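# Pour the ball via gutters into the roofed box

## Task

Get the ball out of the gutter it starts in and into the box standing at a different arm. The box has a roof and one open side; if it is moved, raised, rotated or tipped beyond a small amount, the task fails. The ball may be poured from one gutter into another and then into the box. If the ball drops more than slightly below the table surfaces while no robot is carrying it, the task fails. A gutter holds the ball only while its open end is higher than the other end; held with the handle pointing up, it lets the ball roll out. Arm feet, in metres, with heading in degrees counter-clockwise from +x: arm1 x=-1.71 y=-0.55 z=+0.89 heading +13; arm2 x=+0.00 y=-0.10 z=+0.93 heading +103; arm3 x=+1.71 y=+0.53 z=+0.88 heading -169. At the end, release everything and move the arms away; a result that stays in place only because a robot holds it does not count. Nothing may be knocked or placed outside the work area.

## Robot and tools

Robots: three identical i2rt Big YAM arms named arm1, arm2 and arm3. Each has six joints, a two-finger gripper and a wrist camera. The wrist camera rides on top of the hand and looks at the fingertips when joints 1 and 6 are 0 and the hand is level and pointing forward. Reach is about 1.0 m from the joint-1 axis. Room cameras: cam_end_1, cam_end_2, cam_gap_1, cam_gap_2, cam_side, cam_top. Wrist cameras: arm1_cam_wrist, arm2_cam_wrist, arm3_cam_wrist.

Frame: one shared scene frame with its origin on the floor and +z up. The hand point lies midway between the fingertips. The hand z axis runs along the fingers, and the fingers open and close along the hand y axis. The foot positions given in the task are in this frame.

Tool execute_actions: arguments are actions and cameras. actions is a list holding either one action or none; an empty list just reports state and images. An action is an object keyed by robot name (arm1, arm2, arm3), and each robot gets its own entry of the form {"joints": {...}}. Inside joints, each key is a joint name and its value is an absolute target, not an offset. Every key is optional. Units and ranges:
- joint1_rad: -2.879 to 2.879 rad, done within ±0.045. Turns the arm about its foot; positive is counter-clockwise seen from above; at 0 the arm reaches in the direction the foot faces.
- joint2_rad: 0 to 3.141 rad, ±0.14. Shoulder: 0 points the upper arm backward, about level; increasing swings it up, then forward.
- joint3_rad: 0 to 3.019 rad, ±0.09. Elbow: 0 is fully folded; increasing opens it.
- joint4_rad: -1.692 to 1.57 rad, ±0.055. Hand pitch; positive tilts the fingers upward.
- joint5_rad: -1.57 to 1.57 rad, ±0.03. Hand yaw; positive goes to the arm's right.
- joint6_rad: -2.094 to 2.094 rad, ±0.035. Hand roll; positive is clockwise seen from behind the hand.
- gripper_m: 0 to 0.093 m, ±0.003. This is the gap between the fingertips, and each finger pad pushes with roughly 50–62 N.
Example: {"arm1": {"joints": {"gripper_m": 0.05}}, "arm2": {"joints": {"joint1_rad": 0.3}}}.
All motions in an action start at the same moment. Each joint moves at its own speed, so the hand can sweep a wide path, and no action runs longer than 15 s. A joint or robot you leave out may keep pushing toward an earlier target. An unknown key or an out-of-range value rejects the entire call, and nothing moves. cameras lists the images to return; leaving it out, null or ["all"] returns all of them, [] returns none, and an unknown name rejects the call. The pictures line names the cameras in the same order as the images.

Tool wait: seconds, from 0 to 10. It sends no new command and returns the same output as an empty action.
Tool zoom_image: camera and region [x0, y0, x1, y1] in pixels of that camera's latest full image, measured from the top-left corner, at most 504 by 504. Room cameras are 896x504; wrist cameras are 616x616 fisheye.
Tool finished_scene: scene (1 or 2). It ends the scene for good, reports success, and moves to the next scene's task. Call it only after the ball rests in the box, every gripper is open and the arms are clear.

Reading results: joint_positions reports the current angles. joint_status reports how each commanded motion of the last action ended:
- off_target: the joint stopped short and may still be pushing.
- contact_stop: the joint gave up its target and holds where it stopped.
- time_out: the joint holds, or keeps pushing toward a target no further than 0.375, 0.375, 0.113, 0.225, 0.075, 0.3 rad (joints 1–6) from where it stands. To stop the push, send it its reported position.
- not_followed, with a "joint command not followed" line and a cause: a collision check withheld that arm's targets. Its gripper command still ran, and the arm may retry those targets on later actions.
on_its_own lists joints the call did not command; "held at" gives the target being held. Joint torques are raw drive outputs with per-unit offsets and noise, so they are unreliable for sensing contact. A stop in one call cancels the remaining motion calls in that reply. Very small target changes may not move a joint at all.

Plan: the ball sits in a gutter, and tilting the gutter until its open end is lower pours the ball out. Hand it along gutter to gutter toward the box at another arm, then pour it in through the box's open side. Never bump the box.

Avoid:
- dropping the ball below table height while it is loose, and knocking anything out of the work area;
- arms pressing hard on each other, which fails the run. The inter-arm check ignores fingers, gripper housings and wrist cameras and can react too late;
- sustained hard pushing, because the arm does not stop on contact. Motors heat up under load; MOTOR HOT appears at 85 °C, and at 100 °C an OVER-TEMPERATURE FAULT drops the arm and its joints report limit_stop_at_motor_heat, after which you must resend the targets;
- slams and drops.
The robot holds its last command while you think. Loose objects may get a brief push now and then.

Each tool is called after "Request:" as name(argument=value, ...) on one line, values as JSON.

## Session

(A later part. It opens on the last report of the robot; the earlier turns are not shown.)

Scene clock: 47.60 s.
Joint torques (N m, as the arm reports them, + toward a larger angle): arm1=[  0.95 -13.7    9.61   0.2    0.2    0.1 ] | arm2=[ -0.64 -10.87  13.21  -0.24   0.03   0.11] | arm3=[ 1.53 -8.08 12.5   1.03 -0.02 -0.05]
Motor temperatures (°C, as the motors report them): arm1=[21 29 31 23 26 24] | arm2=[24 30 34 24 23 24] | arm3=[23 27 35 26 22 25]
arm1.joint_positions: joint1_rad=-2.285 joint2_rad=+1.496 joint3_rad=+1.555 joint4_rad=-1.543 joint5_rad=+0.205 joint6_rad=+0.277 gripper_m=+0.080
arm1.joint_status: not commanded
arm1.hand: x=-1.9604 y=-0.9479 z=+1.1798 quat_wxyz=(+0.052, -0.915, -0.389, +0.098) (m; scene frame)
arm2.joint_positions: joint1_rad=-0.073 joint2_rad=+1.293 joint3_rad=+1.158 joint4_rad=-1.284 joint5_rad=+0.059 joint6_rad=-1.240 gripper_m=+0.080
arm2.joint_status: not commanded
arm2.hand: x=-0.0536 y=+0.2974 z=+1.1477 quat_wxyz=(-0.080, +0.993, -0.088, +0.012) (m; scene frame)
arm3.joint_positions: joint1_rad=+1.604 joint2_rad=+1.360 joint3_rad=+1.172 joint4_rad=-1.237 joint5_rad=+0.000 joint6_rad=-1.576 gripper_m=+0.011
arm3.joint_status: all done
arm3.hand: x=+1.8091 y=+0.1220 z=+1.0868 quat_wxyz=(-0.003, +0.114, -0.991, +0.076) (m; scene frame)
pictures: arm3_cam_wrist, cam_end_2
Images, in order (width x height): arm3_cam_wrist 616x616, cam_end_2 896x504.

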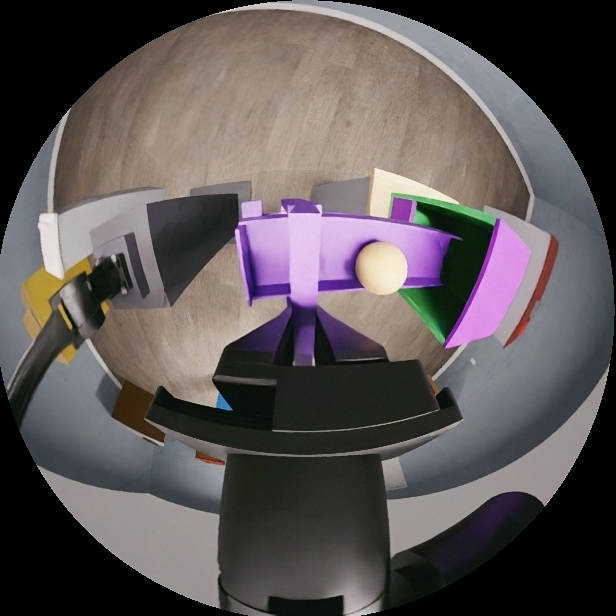

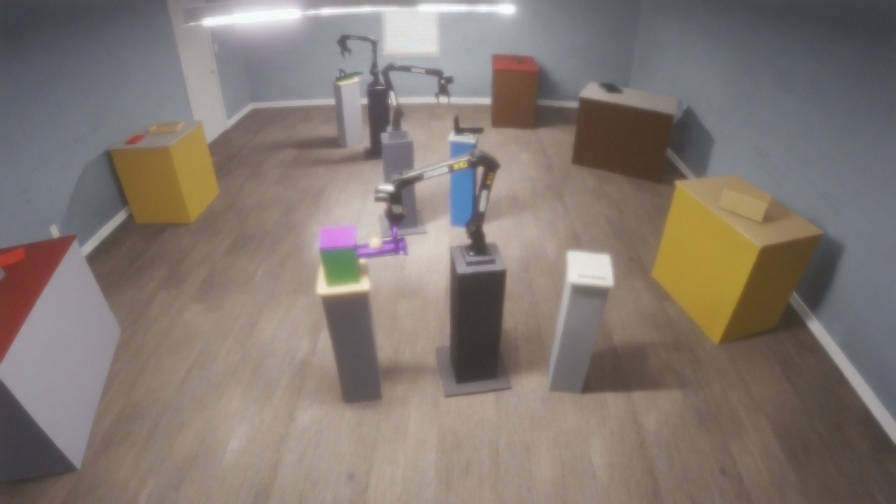

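Request:
execute_actions(actions=[{"arm3":{"joints":{"joint3_rad":1.30,"joint4_rad":-1.39}}}], cameras=[])

Request:
wait(seconds=2)

Scene clock: 48.50 s.
Joint torques (N m, as the arm reports them, + toward a larger angle): arm1=[  0.94 -13.57   9.66   0.25   0.2    0.11] | arm2=[ -0.77 -10.48  13.32  -0.26   0.     0.12] | arm3=[ 1.52 -7.92 12.2   0.78 -0.03 -0.05]
Motor temperatures (°C, as the motors report them): arm1=[21 29 31 23 26 24] | arm2=[24 30 34 24 23 24] | arm3=[23 27 35 26 22 25]
arm1.joint_positions: joint1_rad=-2.285 joint2_rad=+1.496 joint3_rad=+1.555 joint4_rad=-1.543 joint5_rad=+0.205 joint6_rad=+0.277 gripper_m=+0.080
arm1.joint_status: not commanded
arm1.hand: x=-1.9604 y=-0.9479 z=+1.1798 quat_wxyz=(+0.052, -0.915, -0.389, +0.098) (m; scene frame)
arm2.joint_positions: joint1_rad=-0.073 joint2_rad=+1.293 joint3_rad=+1.158 joint4_rad=-1.284 joint5_rad=+0.059 joint6_rad=-1.240 gripper_m=+0.080
arm2.joint_status: not commanded
arm2.hand: x=-0.0536 y=+0.2974 z=+1.1477 quat_wxyz=(-0.080, +0.993, -0.088, +0.012) (m; scene frame)
arm3.joint_positions: joint1_rad=+1.604 joint2_rad=+1.359 joint3_rad=+1.236 joint4_rad=-1.385 joint5_rad=+0.000 joint6_rad=-1.576 gripper_m=+0.011
arm3.joint_status: all done
arm3.hand: x=+1.8056 y=+0.1386 z=+1.1094 quat_wxyz=(+0.002, +0.114, -0.993, +0.035) (m; scene frame)
pictures: none
No camera images: the call's "cameras" was empty. Leave "cameras" out to get every camera's image.

Scene clock: 50.50 s.
Joint torques (N m, as the arm reports them, + toward a larger angle): arm1=[  1.23 -13.83   9.61   0.19   0.21   0.1 ] | arm2=[ -0.14 -10.56  13.15  -0.4   -0.01   0.1 ] | arm3=[ 1.5  -8.14 12.25  0.77 -0.02 -0.05]
Motor temperatures (°C, as the motors report them): arm1=[21 29 31 23 26 24] | arm2=[24 30 34 24 23 24] | arm3=[23 27 36 26 22 25]
arm1.joint_positions: joint1_rad=-2.285 joint2_rad=+1.496 joint3_rad=+1.555 joint4_rad=-1.543 joint5_rad=+0.205 joint6_rad=+0.277 gripper_m=+0.080
arm1.joint_status: not commanded
arm1.hand: x=-1.9604 y=-0.9479 z=+1.1798 quat_wxyz=(+0.052, -0.915, -0.389, +0.098) (m; scene frame)
arm2.joint_positions: joint1_rad=-0.073 joint2_rad=+1.293 joint3_rad=+1.158 joint4_rad=-1.284 joint5_rad=+0.059 joint6_rad=-1.240 gripper_m=+0.080
arm2.joint_status: not commanded
arm2.hand: x=-0.0536 y=+0.2974 z=+1.1477 quat_wxyz=(-0.080, +0.993, -0.088, +0.012) (m; scene frame)
arm3.joint_positions: joint1_rad=+1.604 joint2_rad=+1.359 joint3_rad=+1.236 joint4_rad=-1.385 joint5_rad=+0.000 joint6_rad=-1.576 gripper_m=+0.011
arm3.joint_status: all done
arm3.hand: x=+1.8056 y=+0.1386 z=+1.1094 quat_wxyz=(+0.002, +0.114, -0.993, +0.035) (m; scene frame)
wait: 2.00 s; at rest by 0.27 s
pictures: arm1_cam_wrist, arm2_cam_wrist, arm3_cam_wrist, cam_end_1, cam_end_2, cam_gap_1, cam_gap_2, cam_side, cam_top
Images, in order (width x height): arm1_cam_wrist 616x616, arm2_cam_wrist 616x616, arm3_cam_wrist 616x616, cam_end_1 896x504, cam_end_2 896x504, cam_gap_1 896x504, cam_gap_2 896x504, cam_side 896x504, cam_top 896x504.

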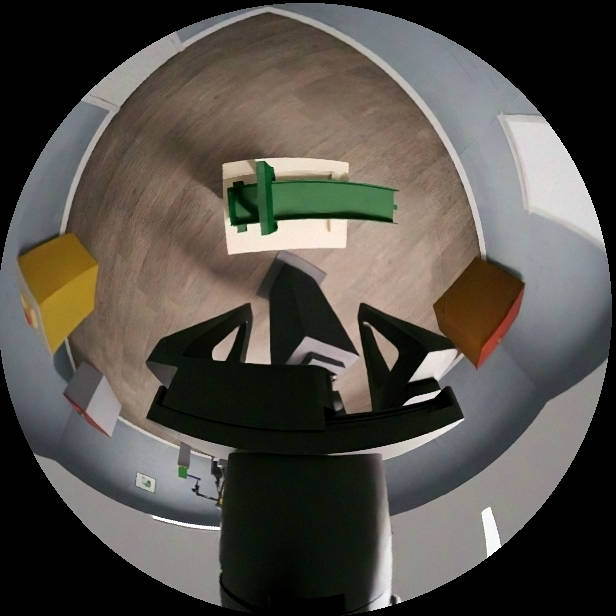

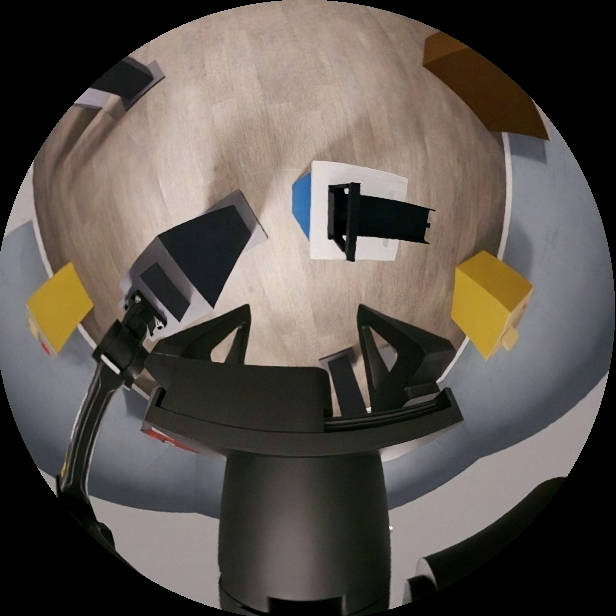

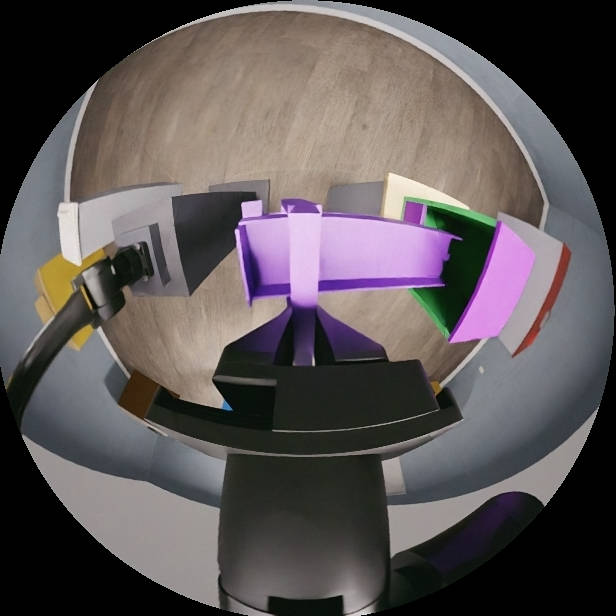

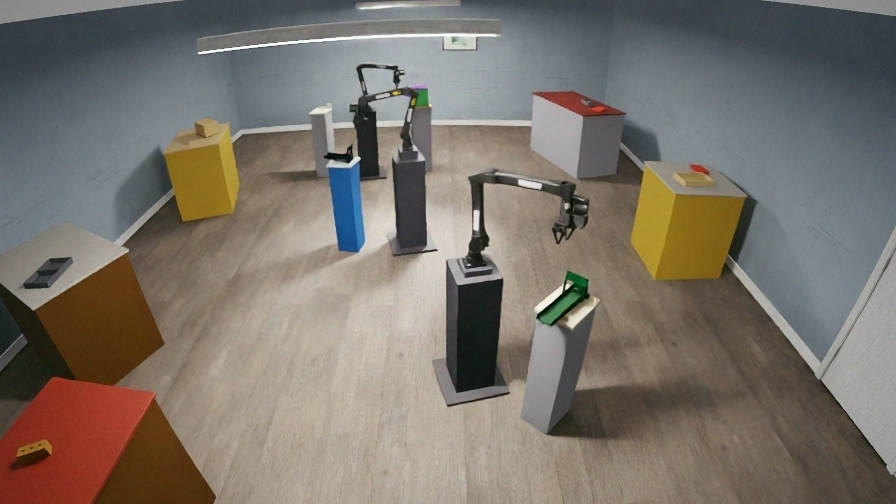

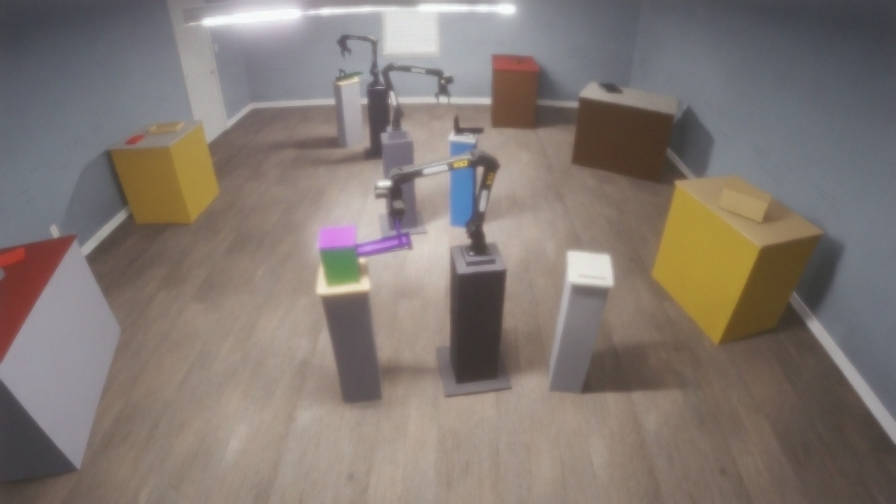

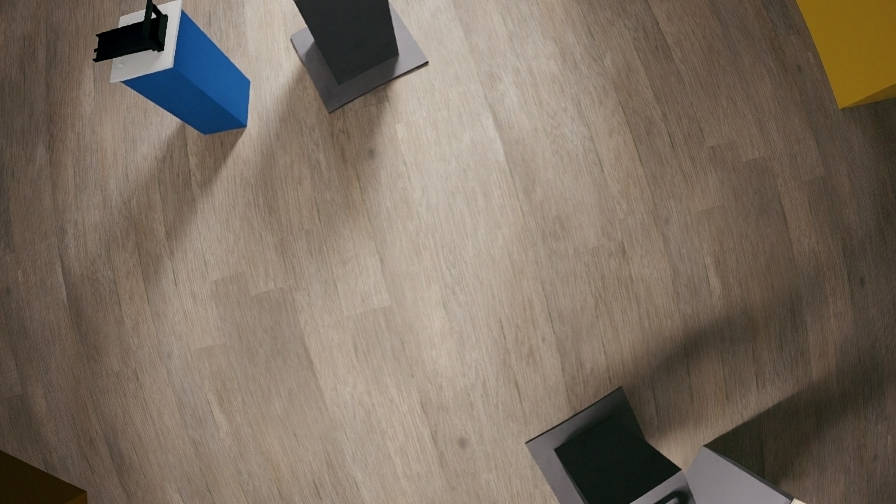

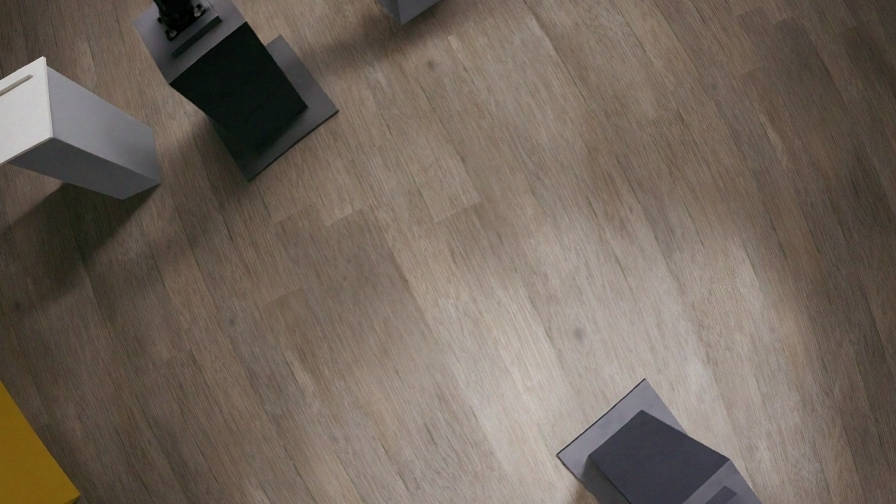

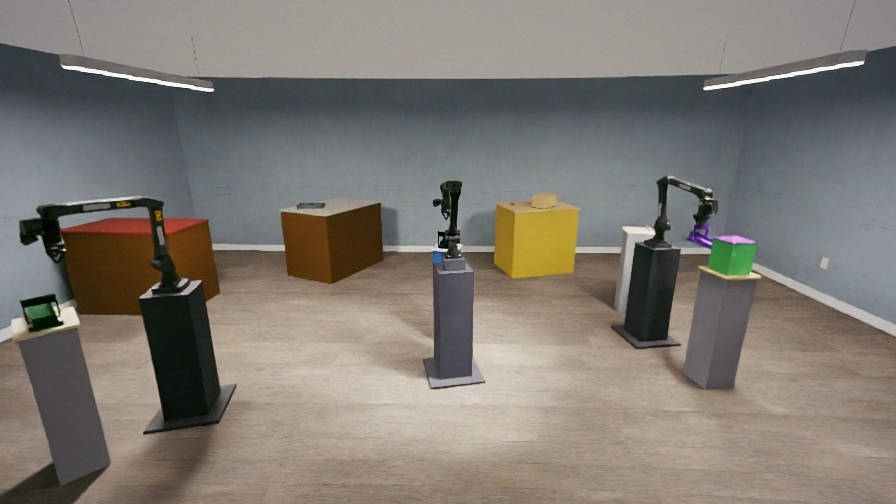

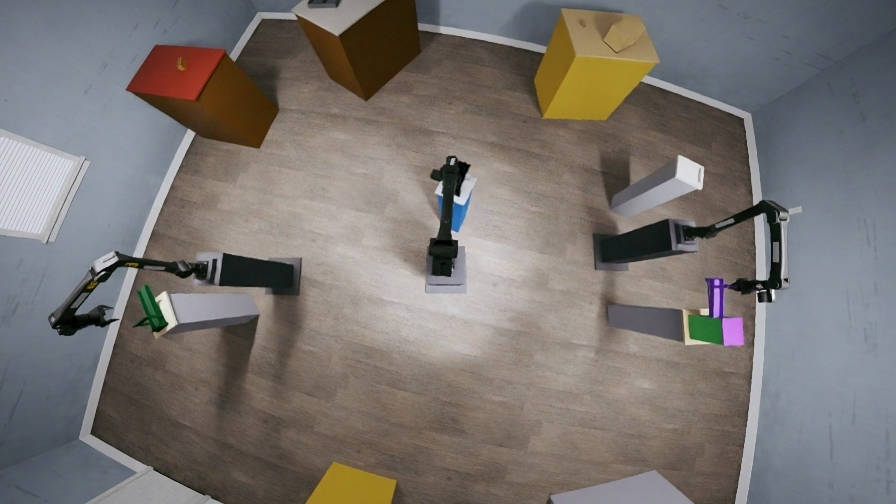

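Request:
execute_actions(actions=[{"arm3":{"joints":{"joint2_rad":1.02,"joint3_rad":0.98,"joint4_rad":-1.43}}}], cameras=["arm3_cam_wrist"])

Request:
execute_actions(actions=[{"arm3":{"joints":{"joint1_rad":0.7}}}], cameras=["arm3_cam_wrist"])

Request:
execute_actions(actions=[{"arm3":{"joints":{"joint1_rad":-1.745,"joint2_rad":1.72,"joint3_rad":1.68,"joint4_rad":-1.4,"joint5_rad":0.189,"joint6_rad":0.179}}}], cameras=[])

Request:
execute_actions(actions=[{"arm3":{"joints":{"joint2_rad":1.87,"joint4_rad":-1.3}}}], cameras=["arm3_cam_wrist","cam_end_2"])

Scene clock: 51.80 s.
Joint torques (N m, as the arm reports them, + toward a larger angle): arm1=[  0.96 -13.72   9.64   0.23   0.22   0.1 ] | arm2=[  0.11 -10.26  13.21  -0.41  -0.01   0.15] | arm3=[ 1.58 -2.75  8.59  1.16 -0.02 -0.05]
Motor temperatures (°C, as the motors report them): arm1=[21 29 31 23 26 24] | arm2=[24 30 34 24 23 24] | arm3=[23 27 36 26 22 25]
arm1.joint_positions: joint1_rad=-2.285 joint2_rad=+1.496 joint3_rad=+1.555 joint4_rad=-1.543 joint5_rad=+0.205 joint6_rad=+0.277 gripper_m=+0.080
arm1.joint_status: not commanded
arm1.hand: x=-1.9604 y=-0.9479 z=+1.1798 quat_wxyz=(+0.052, -0.915, -0.389, +0.098) (m; scene frame)
arm2.joint_positions: joint1_rad=-0.073 joint2_rad=+1.293 joint3_rad=+1.158 joint4_rad=-1.284 joint5_rad=+0.059 joint6_rad=-1.240 gripper_m=+0.080
arm2.joint_status: not commanded
arm2.hand: x=-0.0536 y=+0.2974 z=+1.1477 quat_wxyz=(-0.080, +0.993, -0.088, +0.012) (m; scene frame)
arm3.joint_positions: joint1_rad=+1.604 joint2_rad=+1.022 joint3_rad=+0.969 joint4_rad=-1.433 joint5_rad=+0.000 joint6_rad=-1.576 gripper_m=+0.011
arm3.joint_status: all done
arm3.hand: x=+1.7795 y=+0.2543 z=+1.1097 quat_wxyz=(+0.001, +0.114, -0.992, +0.045) (m; scene frame)
pictures: arm3_cam_wrist
Images, in order (width x height): arm3_cam_wrist 616x616.

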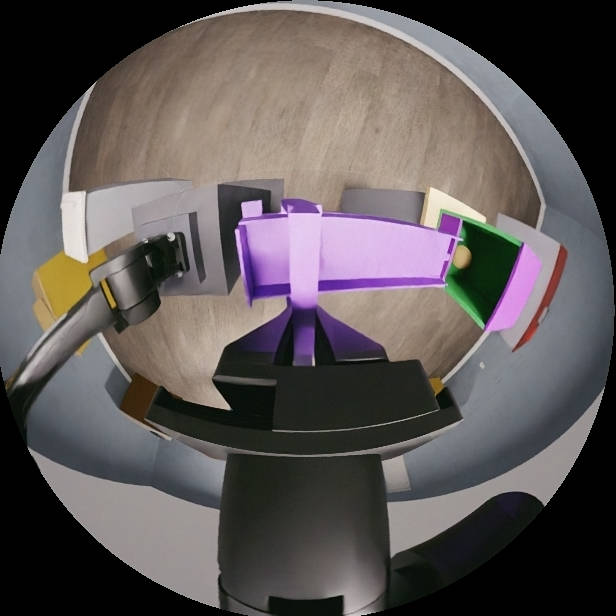

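Scene clock: 53.23 s.
Joint torques (N m, as the arm reports them, + toward a larger angle): arm1=[  0.79 -13.67   9.63   0.18   0.21   0.11] | arm2=[ -0.06 -10.46  13.17  -0.33   0.     0.13] | arm3=[-0.01 -2.57  8.61  1.16 -0.04 -0.06]
Motor temperatures (°C, as the motors report them): arm1=[21 29 31 23 26 24] | arm2=[24 30 34 24 23 24] | arm3=[23 27 35 26 22 25]
arm1.joint_positions: joint1_rad=-2.285 joint2_rad=+1.496 joint3_rad=+1.555 joint4_rad=-1.543 joint5_rad=+0.205 joint6_rad=+0.277 gripper_m=+0.080
arm1.joint_status: not commanded
arm1.hand: x=-1.9604 y=-0.9479 z=+1.1798 quat_wxyz=(+0.052, -0.915, -0.389, +0.098) (m; scene frame)
arm2.joint_positions: joint1_rad=-0.073 joint2_rad=+1.293 joint3_rad=+1.158 joint4_rad=-1.284 joint5_rad=+0.059 joint6_rad=-1.240 gripper_m=+0.080
arm2.joint_status: not commanded
arm2.hand: x=-0.0536 y=+0.2974 z=+1.1477 quat_wxyz=(-0.080, +0.993, -0.088, +0.012) (m; scene frame)
arm3.joint_positions: joint1_rad=+0.707 joint2_rad=+1.024 joint3_rad=+0.969 joint4_rad=-1.433 joint5_rad=+0.000 joint6_rad=-1.576 gripper_m=+0.011
arm3.joint_status: all done
arm3.hand: x=+1.5390 y=+0.3099 z=+1.1113 quat_wxyz=(+0.018, -0.328, -0.944, +0.044) (m; scene frame)
pictures: arm3_cam_wrist
Images, in order (width x height): arm3_cam_wrist 616x616.

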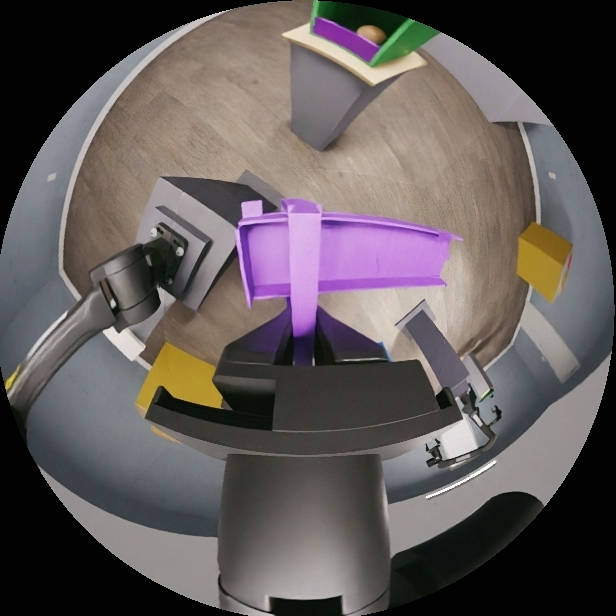

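Scene clock: 55.50 s.
Joint torques (N m, as the arm reports them, + toward a larger angle): arm1=[  0.97 -13.84   9.62   0.23   0.21   0.1 ] | arm2=[ -0.19 -10.17  13.35  -0.34  -0.01   0.11] | arm3=[  1.78 -14.13  11.51   0.74   0.25   0.19]
Motor temperatures (°C, as the motors report them): arm1=[21 29 31 23 26 24] | arm2=[24 29 34 24 23 24] | arm3=[23 27 35 26 22 25]
arm1.joint_positions: joint1_rad=-2.285 joint2_rad=+1.496 joint3_rad=+1.555 joint4_rad=-1.543 joint5_rad=+0.205 joint6_rad=+0.277 gripper_m=+0.080
arm1.joint_status: not commanded
arm1.hand: x=-1.9604 y=-0.9479 z=+1.1798 quat_wxyz=(+0.052, -0.915, -0.389, +0.098) (m; scene frame)
arm2.joint_positions: joint1_rad=-0.073 joint2_rad=+1.293 joint3_rad=+1.158 joint4_rad=-1.284 joint5_rad=+0.059 joint6_rad=-1.240 gripper_m=+0.080
arm2.joint_status: not commanded
arm2.hand: x=-0.0536 y=+0.2974 z=+1.1477 quat_wxyz=(-0.080, +0.993, -0.088, +0.012) (m; scene frame)
arm3.joint_positions: joint1_rad=-1.756 joint2_rad=+1.752 joint3_rad=+1.626 joint4_rad=-1.394 joint5_rad=+0.188 joint6_rad=+0.164 gripper_m=+0.011
arm3.joint_status: all done
arm3.hand: x=+1.7474 y=+1.0801 z=+1.0805 quat_wxyz=(+0.082, -0.644, +0.760, -0.040) (m; scene frame)
pictures: none
No camera images: the call's "cameras" was empty. Leave "cameras" out to get every camera's image.

Scene clock: 56.67 s.
Joint torques (N m, as the arm reports them, + toward a larger angle): arm1=[  1.12 -13.76   9.6    0.23   0.2    0.11] | arm2=[  0.1  -10.06  13.26  -0.28   0.     0.1 ] | arm3=[  1.94 -15.76  10.81   1.23   0.2    0.17]
Motor temperatures (°C, as the motors report them): arm1=[21 29 31 23 26 24] | arm2=[24 29 34 24 23 24] | arm3=[23 27 35 26 22 25]
arm1.joint_positions: joint1_rad=-2.285 joint2_rad=+1.496 joint3_rad=+1.555 joint4_rad=-1.543 joint5_rad=+0.205 joint6_rad=+0.277 gripper_m=+0.080
arm1.joint_status: not commanded
arm1.hand: x=-1.9604 y=-0.9479 z=+1.1798 quat_wxyz=(+0.052, -0.915, -0.389, +0.098) (m; scene frame)
arm2.joint_positions: joint1_rad=-0.073 joint2_rad=+1.293 joint3_rad=+1.158 joint4_rad=-1.284 joint5_rad=+0.059 joint6_rad=-1.240 gripper_m=+0.080
arm2.joint_status: not commanded
arm2.hand: x=-0.0536 y=+0.2974 z=+1.1477 quat_wxyz=(-0.080, +0.993, -0.088, +0.012) (m; scene frame)
arm3.joint_positions: joint1_rad=-1.756 joint2_rad=+1.900 joint3_rad=+1.632 joint4_rad=-1.307 joint5_rad=+0.189 joint6_rad=+0.165 gripper_m=+0.011
arm3.joint_status: all done
arm3.hand: x=+1.7465 y=+1.1070 z=+1.0027 quat_wxyz=(+0.064, -0.646, +0.758, -0.062) (m; scene frame)
pictures: arm3_cam_wrist, cam_end_2
Images, in order (width x height): arm3_cam_wrist 616x616, cam_end_2 896x504.

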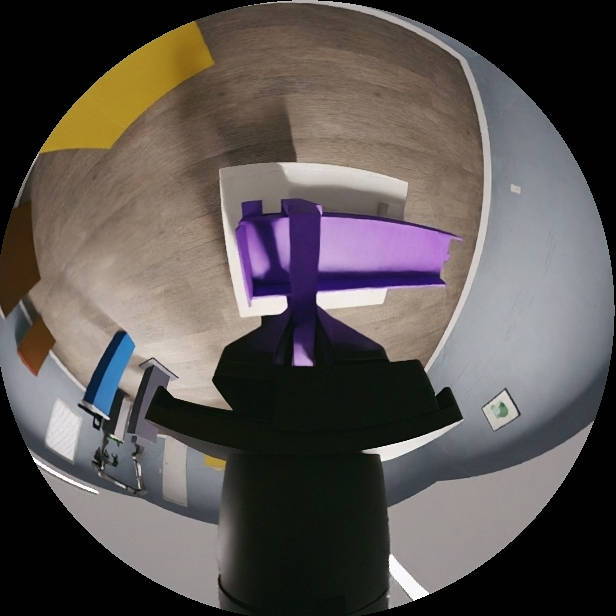

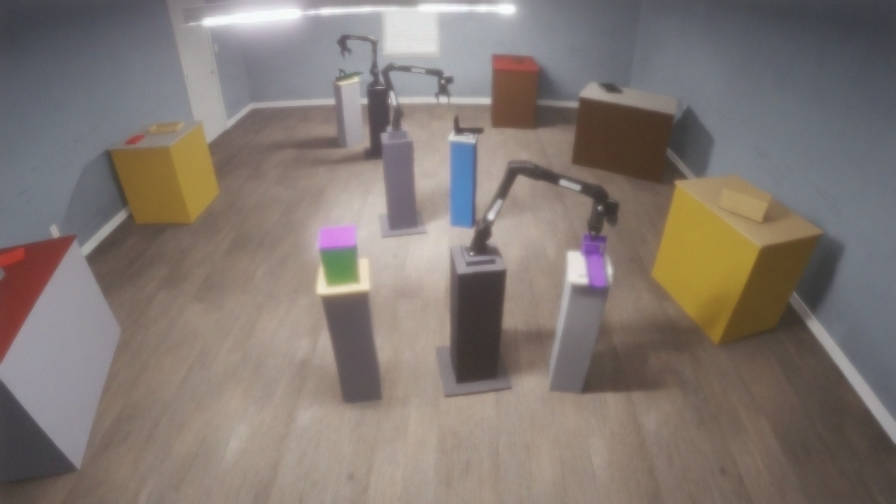

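Request:
execute_actions(actions=[{"arm3":{"joints":{"joint2_rad":1.91}}}], cameras=[])

Request:
execute_actions(actions=[{"arm3":{"joints":{"gripper_m":0.08}}}], cameras=[])

Request:
execute_actions(actions=[{"arm3":{"joints":{"joint2_rad":1.5,"joint4_rad":-1.55}}}], cameras=["cam_end_2"])

Request:
finished_scene(scene=2)

Scene clock: 57.47 s.
Joint torques (N m, as the arm reports them, + toward a larger angle): arm1=[  0.98 -13.79   9.65   0.19   0.21   0.1 ] | arm2=[ -0.67 -10.82  13.15  -0.48  -0.01   0.11] | arm3=[  2.14 -14.4   10.72   1.17   0.17   0.17]
Motor temperatures (°C, as the motors report them): arm1=[21 29 31 23 26 24] | arm2=[24 29 34 24 23 24] | arm3=[23 27 35 26 22 25]
arm1.joint_positions: joint1_rad=-2.285 joint2_rad=+1.496 joint3_rad=+1.555 joint4_rad=-1.543 joint5_rad=+0.205 joint6_rad=+0.277 gripper_m=+0.080
arm1.joint_status: not commanded
arm1.hand: x=-1.9604 y=-0.9479 z=+1.1798 quat_wxyz=(+0.052, -0.915, -0.389, +0.098) (m; scene frame)
arm2.joint_positions: joint1_rad=-0.073 joint2_rad=+1.293 joint3_rad=+1.158 joint4_rad=-1.284 joint5_rad=+0.059 joint6_rad=-1.240 gripper_m=+0.080
arm2.joint_status: not commanded
arm2.hand: x=-0.0536 y=+0.2974 z=+1.1477 quat_wxyz=(-0.080, +0.993, -0.088, +0.012) (m; scene frame)
arm3.joint_positions: joint1_rad=-1.756 joint2_rad=+1.917 joint3_rad=+1.632 joint4_rad=-1.307 joint5_rad=+0.190 joint6_rad=+0.166 gripper_m=+0.011
arm3.joint_status: all done
arm3.hand: x=+1.7463 y=+1.1068 z=+0.9933 quat_wxyz=(+0.059, -0.646, +0.758, -0.069) (m; scene frame)
pictures: none
No camera images: the call's "cameras" was empty. Leave "cameras" out to get every camera's image.

Scene clock: 58.13 s.
Joint torques (N m, as the arm reports them, + toward a larger angle): arm1=[  1.08 -13.64   9.6    0.18   0.21   0.1 ] | arm2=[ -0.45 -10.57  13.25  -0.2    0.03   0.12] | arm3=[  1.95 -13.8   10.82   1.19   0.19   0.17]
Motor temperatures (°C, as the motors report them): arm1=[21 29 31 23 26 24] | arm2=[24 29 34 24 23 24] | arm3=[23 27 35 26 22 25]
arm1.joint_positions: joint1_rad=-2.285 joint2_rad=+1.496 joint3_rad=+1.555 joint4_rad=-1.543 joint5_rad=+0.205 joint6_rad=+0.277 gripper_m=+0.080
arm1.joint_status: not commanded
arm1.hand: x=-1.9604 y=-0.9479 z=+1.1798 quat_wxyz=(+0.052, -0.915, -0.389, +0.098) (m; scene frame)
arm2.joint_positions: joint1_rad=-0.073 joint2_rad=+1.293 joint3_rad=+1.158 joint4_rad=-1.284 joint5_rad=+0.059 joint6_rad=-1.240 gripper_m=+0.080
arm2.joint_status: not commanded
arm2.hand: x=-0.0536 y=+0.2974 z=+1.1477 quat_wxyz=(-0.080, +0.993, -0.088, +0.012) (m; scene frame)
arm3.joint_positions: joint1_rad=-1.756 joint2_rad=+1.917 joint3_rad=+1.632 joint4_rad=-1.307 joint5_rad=+0.189 joint6_rad=+0.166 gripper_m=+0.080
arm3.joint_status: all done
arm3.hand: x=+1.7462 y=+1.1068 z=+0.9932 quat_wxyz=(+0.059, -0.646, +0.758, -0.069) (m; scene frame)
pictures: none
No camera images: the call's "cameras" was empty. Leave "cameras" out to get every camera's image.

Scene clock: 59.67 s.
Joint torques (N m, as the arm reports them, + toward a larger angle): arm1=[  1.02 -13.84   9.62   0.25   0.21   0.12] | arm2=[ -0.21 -10.1   13.21  -0.26  -0.01   0.08] | arm3=[  1.66 -10.1    9.5    1.04   0.19   0.16]
Motor temperatures (°C, as the motors report them): arm1=[21 29 31 23 26 24] | arm2=[24 29 34 24 23 24] | arm3=[23 27 35 26 22 25]
arm1.joint_positions: joint1_rad=-2.285 joint2_rad=+1.496 joint3_rad=+1.555 joint4_rad=-1.543 joint5_rad=+0.205 joint6_rad=+0.277 gripper_m=+0.080
arm1.joint_status: not commanded
arm1.hand: x=-1.9604 y=-0.9479 z=+1.1798 quat_wxyz=(+0.052, -0.915, -0.389, +0.098) (m; scene frame)
arm2.joint_positions: joint1_rad=-0.073 joint2_rad=+1.293 joint3_rad=+1.158 joint4_rad=-1.284 joint5_rad=+0.059 joint6_rad=-1.240 gripper_m=+0.080
arm2.joint_status: not commanded
arm2.hand: x=-0.0536 y=+0.2974 z=+1.1477 quat_wxyz=(-0.080, +0.993, -0.088, +0.012) (m; scene frame)
arm3.joint_positions: joint1_rad=-1.756 joint2_rad=+1.514 joint3_rad=+1.658 joint4_rad=-1.546 joint5_rad=+0.189 joint6_rad=+0.166 gripper_m=+0.080
arm3.joint_status: all done
arm3.hand: x=+1.7487 y=+1.0198 z=+1.2086 quat_wxyz=(+0.120, -0.637, +0.762, +0.004) (m; scene frame)
pictures: cam_end_2
Images, in order (width x height): cam_end_2 896x504.

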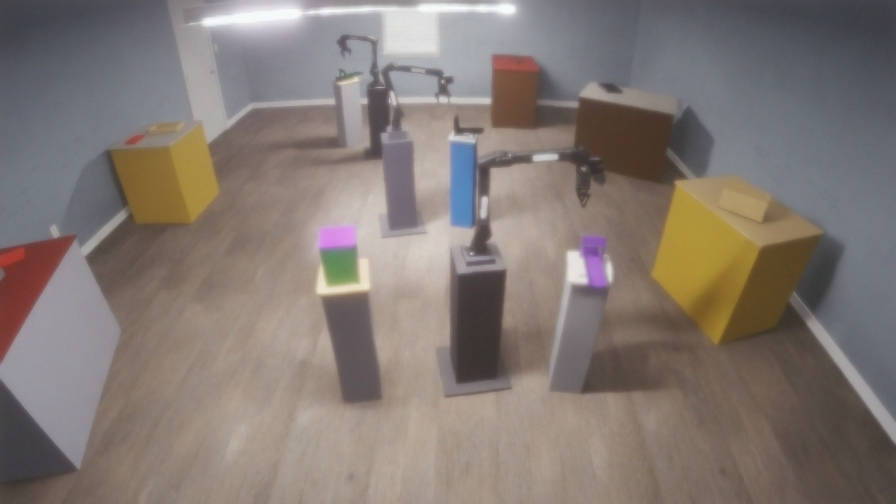

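The scene is finished: the task was done.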